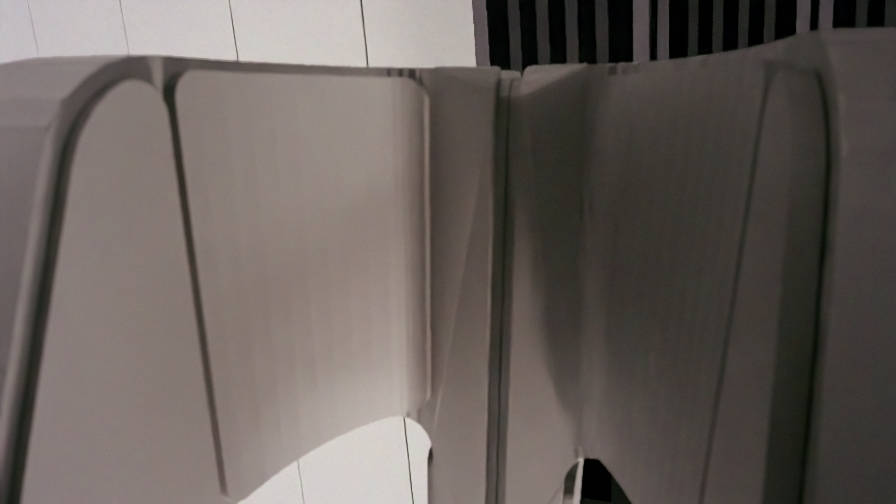

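>>> {"method": "execute_actions", "body": {
  "actions": [
    {"rows":[[0.468,-0.08,-0.265,1.254,-1.55,0.185,0.131,-1,0.154,-0.15,-0.3,1.36,-1.55,0.37,-0.076,-1],[0.478,-0.08,-0.265,1.24,-1.55,0.185,0.127,-1,0.161,-0.15,-0.3,1.352,-1.55,0.37,-0.078,-1],[0.488,-0.08,-0.265,1.227,-1.55,0.185,0.123,-1,0.168,-0.15,-0.3,1.345,-1.55,0.37,-0.079,-1],[0.498,-0.08,-0.265,1.213,-1.55,0.185,0.119,-1,0.175,-0.15,-0.3,1.337,-1.55,0.37,-0.08,-1],[0.507,-0.08,-0.265,1.2,-1.55,0.185,0.115,-1,0.182,-0.15,-0.3,1.33,-1.55,0.37,-0.082,-1],[0.517,-0.08,-0.265,1.186,-1.55,0.185,0.111,-1,0.189,-0.15,-0.3,1.322,-1.55,0.37,-0.083,-1],[0.527,-0.08,-0.265,1.172,-1.55,0.185,0.107,-1,0.196,-0.15,-0.3,1.314,-1.55,0.37,-0.085,-1],[0.537,-0.08,-0.265,1.158,-1.55,0.185,0.103,-1,0.203,-0.15,-0.3,1.306,-1.55,0.37,-0.086,-1]],"steps":14}
  ]
}}

Scene clock: 6.50 s of 7200.00 s.
left_arm: end_effector_position=(+0.4795, +0.0595, +0.5374) grip_measured=-1.00 end_effector_quat_wxyz=(+0.481, -0.465, +0.526, -0.525) | right_arm: end_effector_position=(+0.4116, -0.0613, +0.4839) grip_measured=-1.00 end_effector_quat_wxyz=(+0.497, +0.527, +0.459, +0.515)
Joint positions: left_arm=[ 0.531 -0.085 -0.269  1.16  -1.546  0.173  0.115  0.   ] | right_arm=[ 0.204 -0.149 -0.3    1.31  -1.549  0.372 -0.08   0.   ]
Joint velocities: left_arm=[-0.011 -0.099 -0.002 -0.002 -0.051  0.007 -0.007 -0.   ] | right_arm=[-0.121 -0.055 -0.012  0.012 -0.007 -0.066 -0.007 -0.   ]
Joint torques (N m, as the arm reports them, + toward a larger angle): left_arm=[10.01 -1.16  0.95  3.67 -0.12  0.29 -0.86] | right_arm=[ 6.68 -2.94 -0.48  4.36 -0.14 -0.12 -0.59]
Motor temperatures (°C, as the motors report them): left_arm=[28 29 29 27 29 27 26] | right_arm=[30 28 28 27 26 27 30]
Steps of this call (steps 1 to 14: the robot went on to your last target; steps 15 to 24: the first 10 steps of this action). Readings (joint positions):
15: left_arm=[0.458 -0.083 -0.267 1.262 -1.548 0.179 0.139] | right_arm=[0.151 -0.149 -0.300 1.367 -1.549 0.373 -0.070]
16: left_arm=[0.468 -0.083 -0.267 1.247 -1.548 0.179 0.134] | right_arm=[0.157 -0.149 -0.300 1.358 -1.549 0.373 -0.071]
18: left_arm=[0.490 -0.083 -0.268 1.218 -1.548 0.177 0.129] | right_arm=[0.172 -0.149 -0.300 1.342 -1.549 0.373 -0.073]
22: left_arm=[0.527 -0.085 -0.269 1.163 -1.547 0.175 0.115] | right_arm=[0.202 -0.149 -0.300 1.312 -1.549 0.372 -0.079]
24: the state above

>>> {"method": "execute_actions", "body": {
  "actions": [
    {"rows":[[0.547,-0.08,-0.265,1.144,-1.55,0.18,0.099,-1,0.203,-0.15,-0.3,1.306,-1.55,0.37,-0.086,-1],[0.557,-0.08,-0.265,1.13,-1.55,0.175,0.095,-1,0.203,-0.15,-0.3,1.306,-1.55,0.37,-0.086,-1],[0.567,-0.08,-0.265,1.115,-1.55,0.17,0.09,-1,0.203,-0.15,-0.3,1.306,-1.55,0.37,-0.086,-1],[0.577,-0.08,-0.265,1.1,-1.55,0.17,0.085,-1,0.203,-0.15,-0.3,1.306,-1.55,0.37,-0.086,-1],[0.587,-0.08,-0.265,1.085,-1.55,0.17,0.08,-1,0.203,-0.15,-0.3,1.306,-1.55,0.37,-0.086,-1],[0.597,-0.08,-0.265,1.07,-1.55,0.17,0.075,-1,0.203,-0.15,-0.3,1.306,-1.55,0.37,-0.086,-1]],"steps":12}
  ],
  "pictures": true
}}

Scene clock: 7.00 s of 7200.00 s.
left_arm: end_effector_position=(+0.4816, +0.0594, +0.5356) grip_measured=-1.00 end_effector_quat_wxyz=(+0.497, -0.452, +0.513, -0.534) | right_arm: end_effector_position=(+0.4116, -0.0614, +0.4840) grip_measured=-1.00 end_effector_quat_wxyz=(+0.497, +0.527, +0.459, +0.515)
Joint positions: left_arm=[ 0.539 -0.087 -0.274  1.1   -1.544  0.185  0.012  0.   ] | right_arm=[ 0.204 -0.149 -0.3    1.31  -1.549  0.372 -0.081  0.   ]
Joint velocities: left_arm=[-0.055 -0.077 -0.012 -0.032 -0.037  0.051 -0.081  0.   ] | right_arm=[-0.011  0.055 -0.002 -0.002 -0.037  0.051  0.066  0.   ]
Joint torques (N m, as the arm reports them, + toward a larger angle): left_arm=[21.38 -0.52  2.13 -2.13 -0.22 -0.43  1.4 ] | right_arm=[ 6.84 -2.94 -0.6   4.34 -0.15 -0.13 -0.58]
Motor temperatures (°C, as the motors report them): left_arm=[29 29 29 27 29 27 26] | right_arm=[30 28 28 27 26 27 30]
Steps of this call (steps 1 to 4: the last 4 steps of your previous action; steps 5 to 7: the robot went on to your last target; steps 8 to 15: the first 8 steps of this action). Readings (joint positions):
8: left_arm=[0.535 -0.085 -0.269 1.151 -1.547 0.173 0.109] | right_arm=[0.204 -0.149 -0.300 1.310 -1.549 0.372 -0.081]
9: left_arm=[0.537 -0.085 -0.269 1.143 -1.548 0.175 0.099] | right_arm=[0.204 -0.149 -0.300 1.310 -1.549 0.372 -0.081]
11: left_arm=[0.537 -0.087 -0.271 1.125 -1.547 0.180 0.064] | right_arm=[0.204 -0.149 -0.300 1.310 -1.549 0.372 -0.081]
15: the state above
camera_calibration (this result's frames):
cam_left_wrist: T_world_to_cam=[[-0.298781, 0.0471327, -0.953157, 0.647701], [-0.0909468, 0.992828, 0.077603, -0.0467314], [0.949978, 0.109873, -0.292351, -0.245947], [0, 0, 0, 1]] pos_world=[0.422915, 0.0428912, 0.549084]
cam_right_wrist: T_world_to_cam=[[0.343552, -0.0817641, 0.935568, -0.589112], [-0.296246, -0.954775, 0.0253424, 0.059467], [0.891185, -0.285865, -0.352237, -0.152947], [0, 0, 0, 1]] pos_world=[0.356311, -0.0351127, 0.495774]

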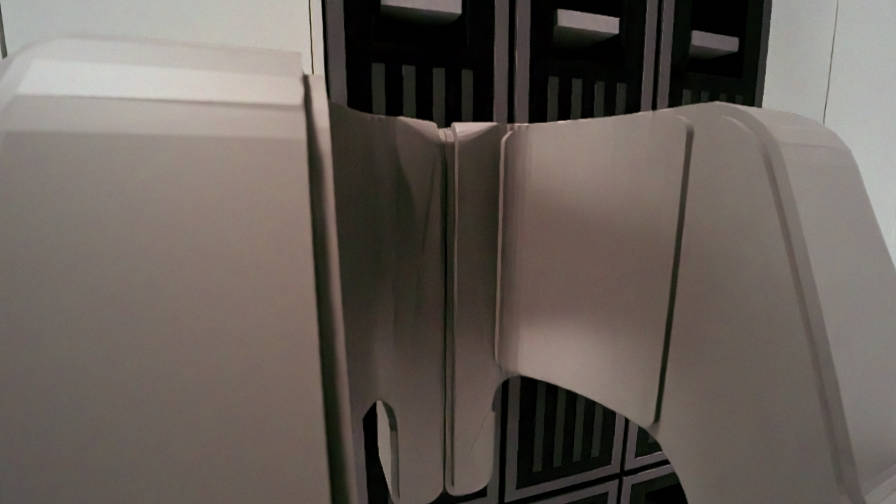

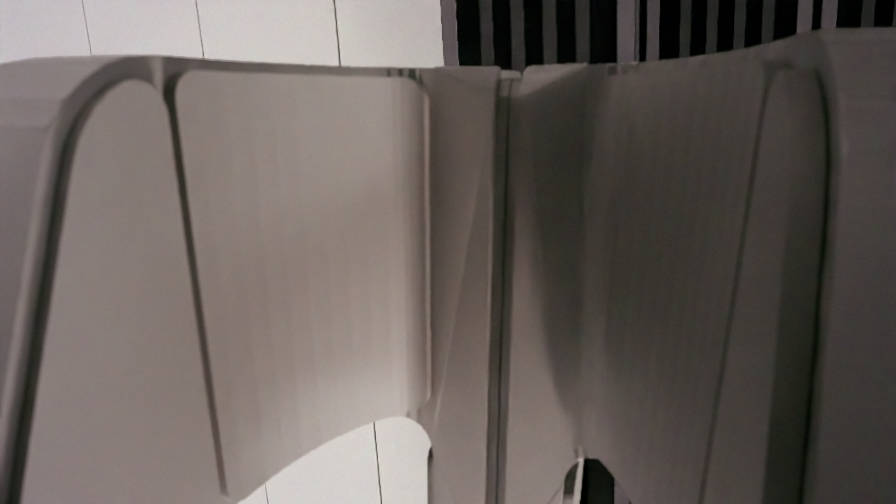

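>>> {"method": "execute_actions", "body": {
  "actions": [
    {"rows":[[0.53,-0.08,-0.26,1.13,-1.55,0.17,0.07,-1,0.215,-0.15,-0.3,1.292,-1.55,0.37,-0.086,-1],[0.49,-0.08,-0.25,1.2,-1.5,0.17,0.1,-1,0.227,-0.15,-0.3,1.278,-1.55,0.37,-0.087,-1],[0.44,-0.07,-0.23,1.27,-1.4,0.17,0.11,-1,0.24,-0.15,-0.3,1.264,-1.55,0.37,-0.088,-1],[0.38,-0.06,-0.21,1.35,-1.3,0.16,0.11,-1,0.253,-0.15,-0.3,1.249,-1.55,0.37,-0.089,-1],[0.32,-0.05,-0.19,1.43,-1.2,0.16,0.1,-1,0.266,-0.15,-0.3,1.234,-1.55,0.37,-0.091,-1],[0.26,-0.04,-0.17,1.5,-1.1,0.16,0.09,-1,0.279,-0.15,-0.3,1.218,-1.55,0.37,-0.093,-1],[0.2,-0.03,-0.15,1.57,-1.0,0.15,0.08,1,0.291,-0.15,-0.3,1.203,-1.55,0.37,-0.095,-1],[0.14,-0.02,-0.13,1.63,-0.88,0.15,0.07,1,0.303,-0.15,-0.3,1.188,-1.55,0.37,-0.099,-1],[0.08,-0.01,-0.11,1.69,-0.76,0.15,0.06,1,0.316,-0.15,-0.3,1.172,-1.55,0.37,-0.103,-1],[0.02,0,-0.09,1.75,-0.64,0.14,0.05,1,0.328,-0.15,-0.3,1.156,-1.55,0.37,-0.107,-1],[-0.04,0.01,-0.07,1.8,-0.5,0.14,0.04,1,0.341,-0.15,-0.3,1.14,-1.55,0.37,-0.111,-1],[-0.09,0.02,-0.05,1.845,-0.37,0.13,0.03,1,0.353,-0.15,-0.3,1.124,-1.55,0.37,-0.116,-1],[-0.13,0.03,-0.03,1.88,-0.24,0.13,0.02,1,0.366,-0.15,-0.3,1.107,-1.55,0.37,-0.12,-1],[-0.16,0.04,-0.01,1.9,-0.12,0.13,0.01,1,0.378,-0.15,-0.3,1.091,-1.55,0.37,-0.125,-1],[-0.18,0.05,0,1.92,0,0.2,0,1,0.391,-0.15,-0.3,1.074,-1.55,0.37,-0.13,-1]]}
  ]
}}

>>> {"method": "execute_actions", "body": {
  "actions": [
    {"rows":[[-0.18,0.05,0,1.92,0,0.2,0,1,0.404,-0.15,-0.3,1.057,-1.55,0.37,-0.135,-1],[-0.18,0.05,0,1.92,0,0.2,0,1,0.417,-0.15,-0.3,1.039,-1.55,0.37,-0.14,-1],[-0.18,0.05,0,1.92,0,0.2,0,1,0.43,-0.15,-0.3,1.021,-1.55,0.375,-0.146,-1],[-0.18,0.05,0,1.92,0,0.2,0,1,0.443,-0.15,-0.3,1.003,-1.55,0.38,-0.153,-1],[-0.18,0.05,0,1.92,0,0.2,0,1,0.456,-0.15,-0.3,0.984,-1.55,0.385,-0.16,-1],[-0.18,0.05,0,1.92,0,0.2,0,1,0.47,-0.15,-0.3,0.965,-1.55,0.39,-0.166,-1],[-0.18,0.05,0,1.92,0,0.2,0,1,0.483,-0.15,-0.3,0.946,-1.55,0.395,-0.173,-1],[-0.18,0.05,0,1.92,0,0.2,0,1,0.497,-0.15,-0.3,0.926,-1.55,0.4,-0.18,-1],[-0.18,0.05,0,1.92,0,0.2,0,1,0.509,-0.15,-0.3,0.91,-1.55,0.4,-0.185,-1],[-0.18,0.05,0,1.92,0,0.2,0,1,0.522,-0.15,-0.3,0.893,-1.55,0.4,-0.19,-1]]}
  ]
}}

>>> {"method": "execute_actions", "body": {
  "actions": [
    {"steps":5}
  ],
  "pictures": true
}}

Scene clock: 8.80 s of 7200.00 s.
left_arm: end_effector_position=(+0.3667, +0.1352, +0.5240) grip_measured=-0.28 end_effector_quat_wxyz=(-0.218, +0.654, -0.230, +0.687) | right_arm: end_effector_position=(+0.4382, -0.0592, +0.4856) grip_measured=-1.00 end_effector_quat_wxyz=(+0.513, +0.510, +0.472, +0.504)
Joint positions: left_arm=[-0.037  0.009 -0.074  1.797 -0.648  0.146  0.057  0.055] | right_arm=[ 0.335 -0.15  -0.3    1.148 -1.553  0.378 -0.11   0.   ]
Joint velocities: left_arm=[-1.571  0.297  0.525  1.37   2.982 -0.139 -0.432  0.329] | right_arm=[ 0.451  0.011 -0.002 -0.388 -0.051  0.022  0.037  0.   ]
Joint torques (N m, as the arm reports them, + toward a larger angle): left_arm=[ 7.21 -1.19 -0.67  1.63  0.1  -0.3  -0.23] | right_arm=[ 8.86 -2.86 -0.46  4.35 -0.04 -0.32 -0.42]
Motor temperatures (°C, as the motors report them): left_arm=[30 29 29 28 29 27 27] | right_arm=[30 28 28 27 26 27 30]
Steps of this call (steps 1 to 4: the last 4 steps of your previous action; steps 5 to 15: the robot went on to your last target; steps 16 to 43: nothing new was sent; steps 44 to 54: the first 11 steps of this action). Readings (joint positions):
44: left_arm=[0.524 -0.086 -0.269 1.128 -1.545 0.179 0.028] | right_arm=[0.209 -0.149 -0.300 1.301 -1.549 0.372 -0.082]
45: left_arm=[0.499 -0.084 -0.254 1.183 -1.526 0.175 0.061] | right_arm=[0.222 -0.149 -0.300 1.283 -1.549 0.372 -0.082]
47: left_arm=[0.397 -0.066 -0.215 1.350 -1.393 0.167 0.087] | right_arm=[0.250 -0.149 -0.300 1.255 -1.549 0.372 -0.083]
51: left_arm=[0.133 -0.020 -0.132 1.619 -1.006 0.158 0.083] | right_arm=[0.302 -0.149 -0.300 1.196 -1.550 0.373 -0.093]
54: the state above

Scene clock: 9.30 s of 7200.00 s.
left_arm: end_effector_position=(+0.3371, +0.1588, +0.5120) grip_measured=+1.00 end_effector_quat_wxyz=(-0.013, +0.717, -0.023, +0.697) | right_arm: end_effector_position=(+0.4675, -0.0613, +0.4835) grip_measured=-1.00 end_effector_quat_wxyz=(+0.546, +0.491, +0.481, +0.479)
Joint positions: left_arm=[-0.179  0.049 -0.     1.918 -0.002  0.197  0.005  0.145] | right_arm=[ 0.498 -0.158 -0.304  0.898 -1.552  0.421 -0.198  0.   ]
Joint velocities: left_arm=[-0.055 -0.011  0.002  0.007  0.022  0.022 -0.051  0.   ] | right_arm=[ 0.055 -0.011 -0.012 -0.032  0.037 -0.037 -0.081  0.   ]
Joint torques (N m, as the arm reports them, + toward a larger angle): left_arm=[ 3.36 -0.46  0.01  4.34  0.17 -0.41 -0.17] | right_arm=[15.85 -0.86  0.43  3.97 -0.06 -0.6  -0.13]
Motor temperatures (°C, as the motors report them): left_arm=[30 29 29 28 29 27 27] | right_arm=[30 28 28 27 26 27 30]
Steps of this call (steps 1 to 4: the last 4 steps of your previous action; steps 5 to 15: the first 11 steps of this action). Readings (joint positions):
5: left_arm=[-0.188 0.055 0.005 1.918 -0.073 0.180 0.008] | right_arm=[0.396 -0.149 -0.300 1.064 -1.551 0.384 -0.129]
6: left_arm=[-0.182 0.053 0.003 1.918 -0.038 0.189 0.006] | right_arm=[0.409 -0.149 -0.300 1.046 -1.551 0.385 -0.133]
8: left_arm=[-0.179 0.049 -0.000 1.918 -0.011 0.194 0.006] | right_arm=[0.435 -0.149 -0.300 1.009 -1.550 0.388 -0.142]
12: left_arm=[-0.179 0.049 -0.000 1.918 -0.003 0.197 0.005] | right_arm=[0.487 -0.151 -0.300 0.931 -1.549 0.397 -0.166]
15: the state above

Scene clock: 9.47 s of 7200.00 s.
left_arm: end_effector_position=(+0.3371, +0.1588, +0.5120) grip_measured=+1.00 end_effector_quat_wxyz=(-0.013, +0.717, -0.023, +0.697) | right_arm: end_effector_position=(+0.4675, -0.0613, +0.4834) grip_measured=-1.00 end_effector_quat_wxyz=(+0.546, +0.491, +0.481, +0.479)
Joint positions: left_arm=[-0.179  0.049 -0.     1.918 -0.002  0.197  0.005  0.145] | right_arm=[ 0.498 -0.158 -0.304  0.898 -1.552  0.421 -0.198  0.   ]
Joint velocities: left_arm=[-0.011  0.011  0.007 -0.012  0.007  0.007  0.051  0.   ] | right_arm=[0.011 0.033 0.012 0.002 0.007 0.022 0.022 0.   ]
Joint torques (N m, as the arm reports them, + toward a larger angle): left_arm=[ 3.36 -0.45 -0.1   4.29  0.17 -0.41 -0.16] | right_arm=[15.61 -0.88  0.59  3.94 -0.08 -0.56 -0.23]
Motor temperatures (°C, as the motors report them): left_arm=[30 29 29 28 29 27 27] | right_arm=[30 28 28 27 26 27 30]
Kept back: nothing.
Steps of this call (steps 1 to 4: the last 4 steps of your previous action; step 5: the robot went on to your last target). Readings (joint positions):
1: left_arm=[-0.179 0.049 -0.000 1.918 -0.002 0.197 0.005] | right_arm=[0.498 -0.158 -0.304 0.898 -1.552 0.421 -0.198]
2: left_arm=[-0.179 0.049 -0.000 1.918 -0.002 0.197 0.005] | right_arm=[0.498 -0.158 -0.304 0.898 -1.552 0.421 -0.198]
4: left_arm=[-0.179 0.049 -0.000 1.918 -0.002 0.197 0.005] | right_arm=[0.498 -0.158 -0.304 0.898 -1.552 0.421 -0.198]
5: the state above
camera_calibration (this result's frames):
cam_left_wrist: T_world_to_cam=[[-0.375524, -0.926345, -0.0294517, 0.284795], [-0.208747, 0.115498, -0.971126, 0.559269], [0.902999, -0.358533, -0.236743, -0.0647574], [0, 0, 0, 1]] pos_world=[0.282169, 0.176007, 0.536177]
cam_right_wrist: T_world_to_cam=[[0.321199, 0.0434571, 0.946014, -0.594661], [-0.325555, -0.932997, 0.153394, 0.0291957], [0.889295, -0.35725, -0.28553, -0.238732], [0, 0, 0, 1]] pos_world=[0.412812, -0.0322051, 0.489915]

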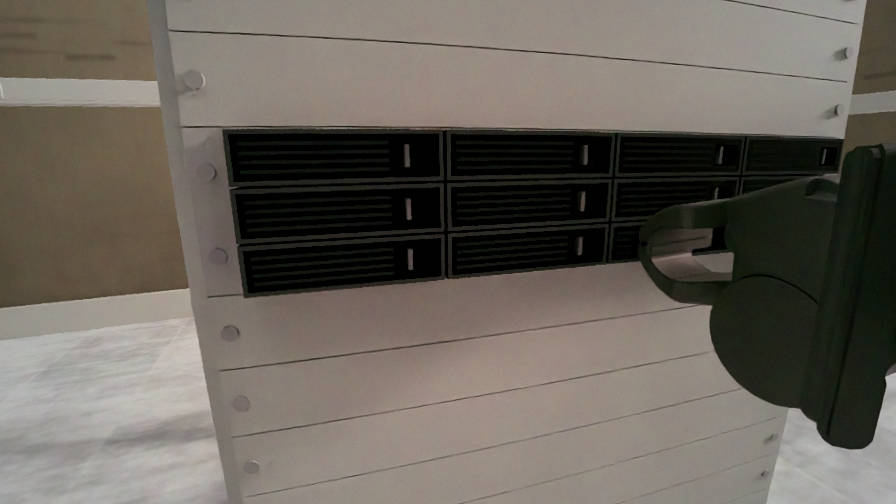

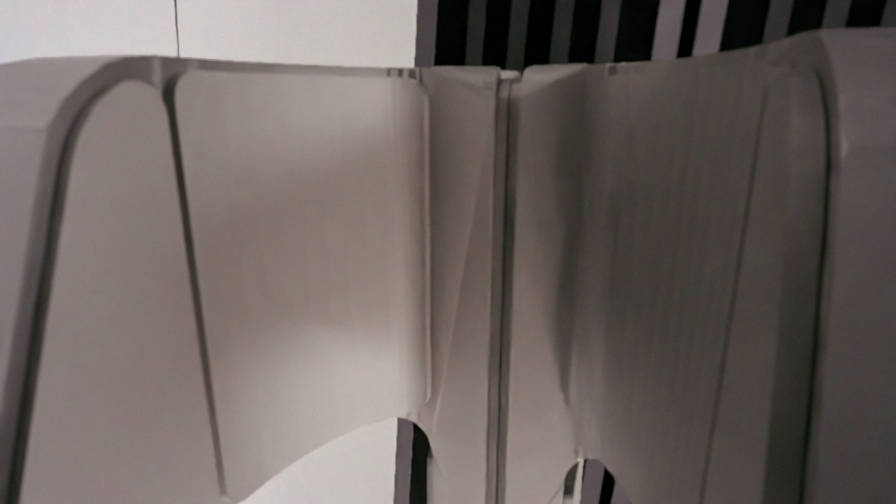

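Small confirming nudge, then back off.

>>> {"method": "execute_actions", "body": {
  "actions": [
    {"rows":[[-0.18,0.05,0,1.92,0,0.2,0,1,0.53,-0.15,-0.3,0.885,-1.55,0.41,-0.193,-1],[-0.18,0.05,0,1.92,0,0.2,0,1,0.538,-0.15,-0.3,0.877,-1.55,0.42,-0.196,-1]],"steps":9}
  ]
}}

>>> {"method": "execute_actions", "body": {
  "actions": [
    {"rows":[[-0.18,0.05,0,1.92,0,0.2,0,1,0.49,-0.15,-0.3,0.93,-1.55,0.41,-0.18,-1],[-0.18,0.05,0,1.92,0,0.2,0,1,0.45,-0.15,-0.3,0.99,-1.55,0.4,-0.16,-1],[-0.18,0.05,0,1.92,0,0.2,0,1,0.41,-0.15,-0.3,1.05,-1.55,0.4,-0.14,-1],[-0.18,0.05,0,1.92,0,0.2,0,1,0.37,-0.15,-0.3,1.1,-1.55,0.4,-0.12,-1],[-0.18,0.05,0,1.92,0,0.2,0,1,0.33,-0.15,-0.3,1.15,-1.55,0.4,-0.11,-1],[-0.18,0.05,0,1.92,0,0.2,0,1,0.3,-0.15,-0.3,1.19,-1.55,0.4,-0.1,-1]],"steps":14}
  ],
  "pictures": true
}}

Scene clock: 9.90 s of 7200.00 s.
left_arm: end_effector_position=(+0.3371, +0.1588, +0.5120) grip_measured=+1.00 end_effector_quat_wxyz=(-0.013, +0.717, -0.023, +0.697) | right_arm: end_effector_position=(+0.4680, -0.0615, +0.4836) grip_measured=-1.00 end_effector_quat_wxyz=(+0.552, +0.491, +0.478, +0.476)
Joint positions: left_arm=[-0.179  0.049 -0.     1.918 -0.002  0.197  0.005  0.145] | right_arm=[ 0.505 -0.162 -0.308  0.883 -1.55   0.439 -0.211  0.   ]
Joint velocities: left_arm=[-0.099 -0.077 -0.002 -0.017 -0.081  0.022  0.037  0.   ] | right_arm=[-0.011  0.011 -0.017 -0.007  0.007 -0.022 -0.007  0.   ]
Joint torques (N m, as the arm reports them, + toward a larger angle): left_arm=[ 3.36 -0.44 -0.08  4.28  0.16 -0.41 -0.16] | right_arm=[18.22  0.13  1.11  3.92 -0.16 -0.5  -0.07]
Motor temperatures (°C, as the motors report them): left_arm=[30 29 29 28 29 27 27] | right_arm=[31 28 28 27 26 27 30]
Steps of this call (steps 1 to 8: the robot went on to your last target; steps 9 to 13: the first 5 steps of this action). Readings (joint positions):
9: left_arm=[-0.179 0.049 -0.000 1.918 -0.002 0.197 0.005] | right_arm=[0.500 -0.159 -0.306 0.893 -1.552 0.426 -0.203]
10: left_arm=[-0.179 0.049 -0.000 1.918 -0.002 0.197 0.005] | right_arm=[0.503 -0.161 -0.307 0.885 -1.552 0.434 -0.209]
12: left_arm=[-0.179 0.049 -0.000 1.918 -0.002 0.197 0.005] | right_arm=[0.505 -0.162 -0.308 0.883 -1.551 0.439 -0.211]
13: the state above

Scene clock: 10.37 s of 7200.00 s.
left_arm: end_effector_position=(+0.3371, +0.1588, +0.5120) grip_measured=+1.00 end_effector_quat_wxyz=(-0.013, +0.717, -0.023, +0.697) | right_arm: end_effector_position=(+0.4311, -0.0628, +0.4842) grip_measured=-1.00 end_effector_quat_wxyz=(+0.515, +0.520, +0.463, +0.500)
Joint positions: left_arm=[-0.179  0.049 -0.     1.918 -0.002  0.197  0.005  0.145] | right_arm=[ 0.302 -0.15  -0.302  1.187 -1.549  0.403 -0.105  0.   ]
Joint velocities: left_arm=[-0.011 -0.033  0.007 -0.007 -0.007 -0.007 -0.007  0.   ] | right_arm=[ 0.099  0.033 -0.002  0.105  0.007 -0.051  0.081 -0.   ]
Joint torques (N m, as the arm reports them, + toward a larger angle): left_arm=[ 3.36 -0.43 -0.07  4.28  0.17 -0.41 -0.16] | right_arm=[ 6.87 -2.73 -0.07  5.46 -0.18 -0.12 -0.32]
Motor temperatures (°C, as the motors report them): left_arm=[30 29 29 28 29 27 27] | right_arm=[31 28 28 27 26 27 30]
Steps of this call (steps 1 to 4: the last 4 steps of your previous action; steps 5 to 14: the first 10 steps of this action). Readings (joint positions):
5: left_arm=[-0.179 0.049 -0.000 1.918 -0.002 0.197 0.005] | right_arm=[0.489 -0.158 -0.306 0.914 -1.550 0.428 -0.199]
6: left_arm=[-0.179 0.049 -0.000 1.918 -0.002 0.197 0.005] | right_arm=[0.459 -0.150 -0.302 0.978 -1.549 0.416 -0.184]
8: left_arm=[-0.179 0.049 -0.000 1.918 -0.002 0.197 0.005] | right_arm=[0.381 -0.147 -0.298 1.102 -1.551 0.409 -0.154]
12: left_arm=[-0.179 0.049 -0.000 1.918 -0.002 0.197 0.005] | right_arm=[0.285 -0.151 -0.302 1.185 -1.549 0.403 -0.105]
14: the state above
camera_calibration (this result's frames):
cam_left_wrist: T_world_to_cam=[[-0.375524, -0.926345, -0.0294517, 0.284795], [-0.208747, 0.115498, -0.971126, 0.559269], [0.902999, -0.358533, -0.236743, -0.0647574], [0, 0, 0, 1]] pos_world=[0.282169, 0.176007, 0.536177]
cam_right_wrist: T_world_to_cam=[[0.338107, -0.0492595, 0.939818, -0.593805], [-0.317349, -0.946107, 0.0645797, 0.054527], [0.885987, -0.320085, -0.335518, -0.178682], [0, 0, 0, 1]] pos_world=[0.376383, -0.0348555, 0.494596]

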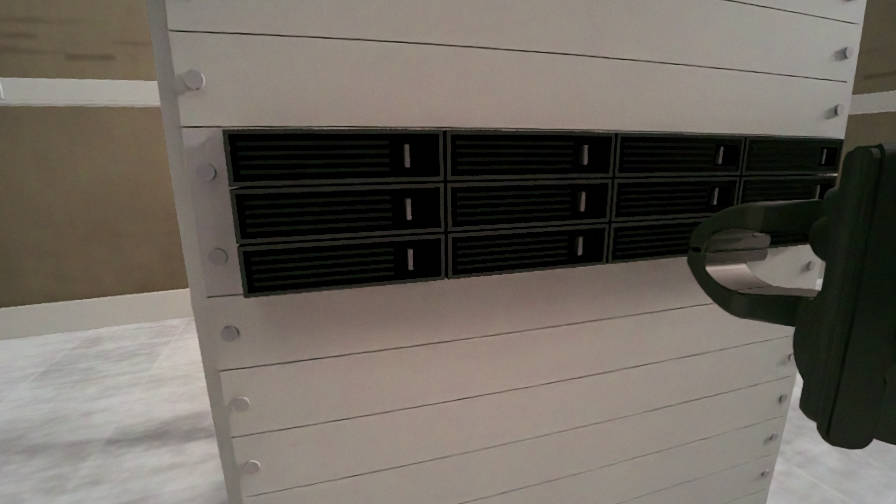

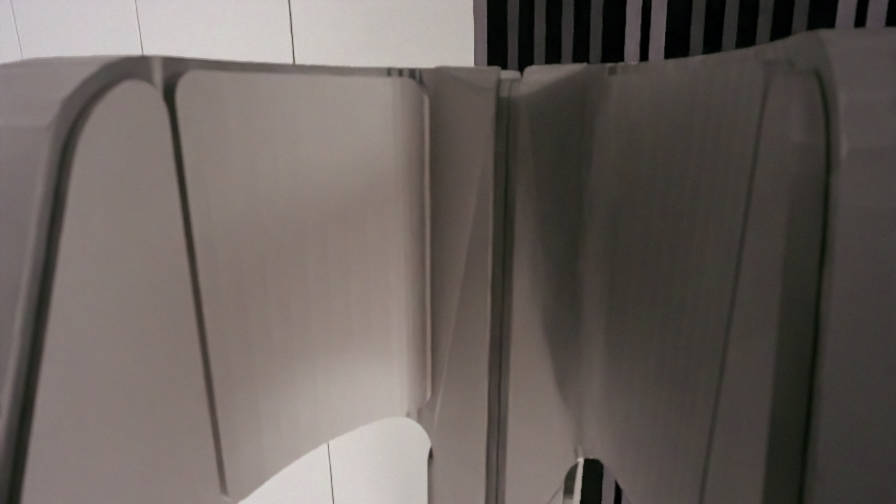

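>>> {"method": "finished_scene", "body": {
  "scene": 2
}}

The scene is finished: the task was done.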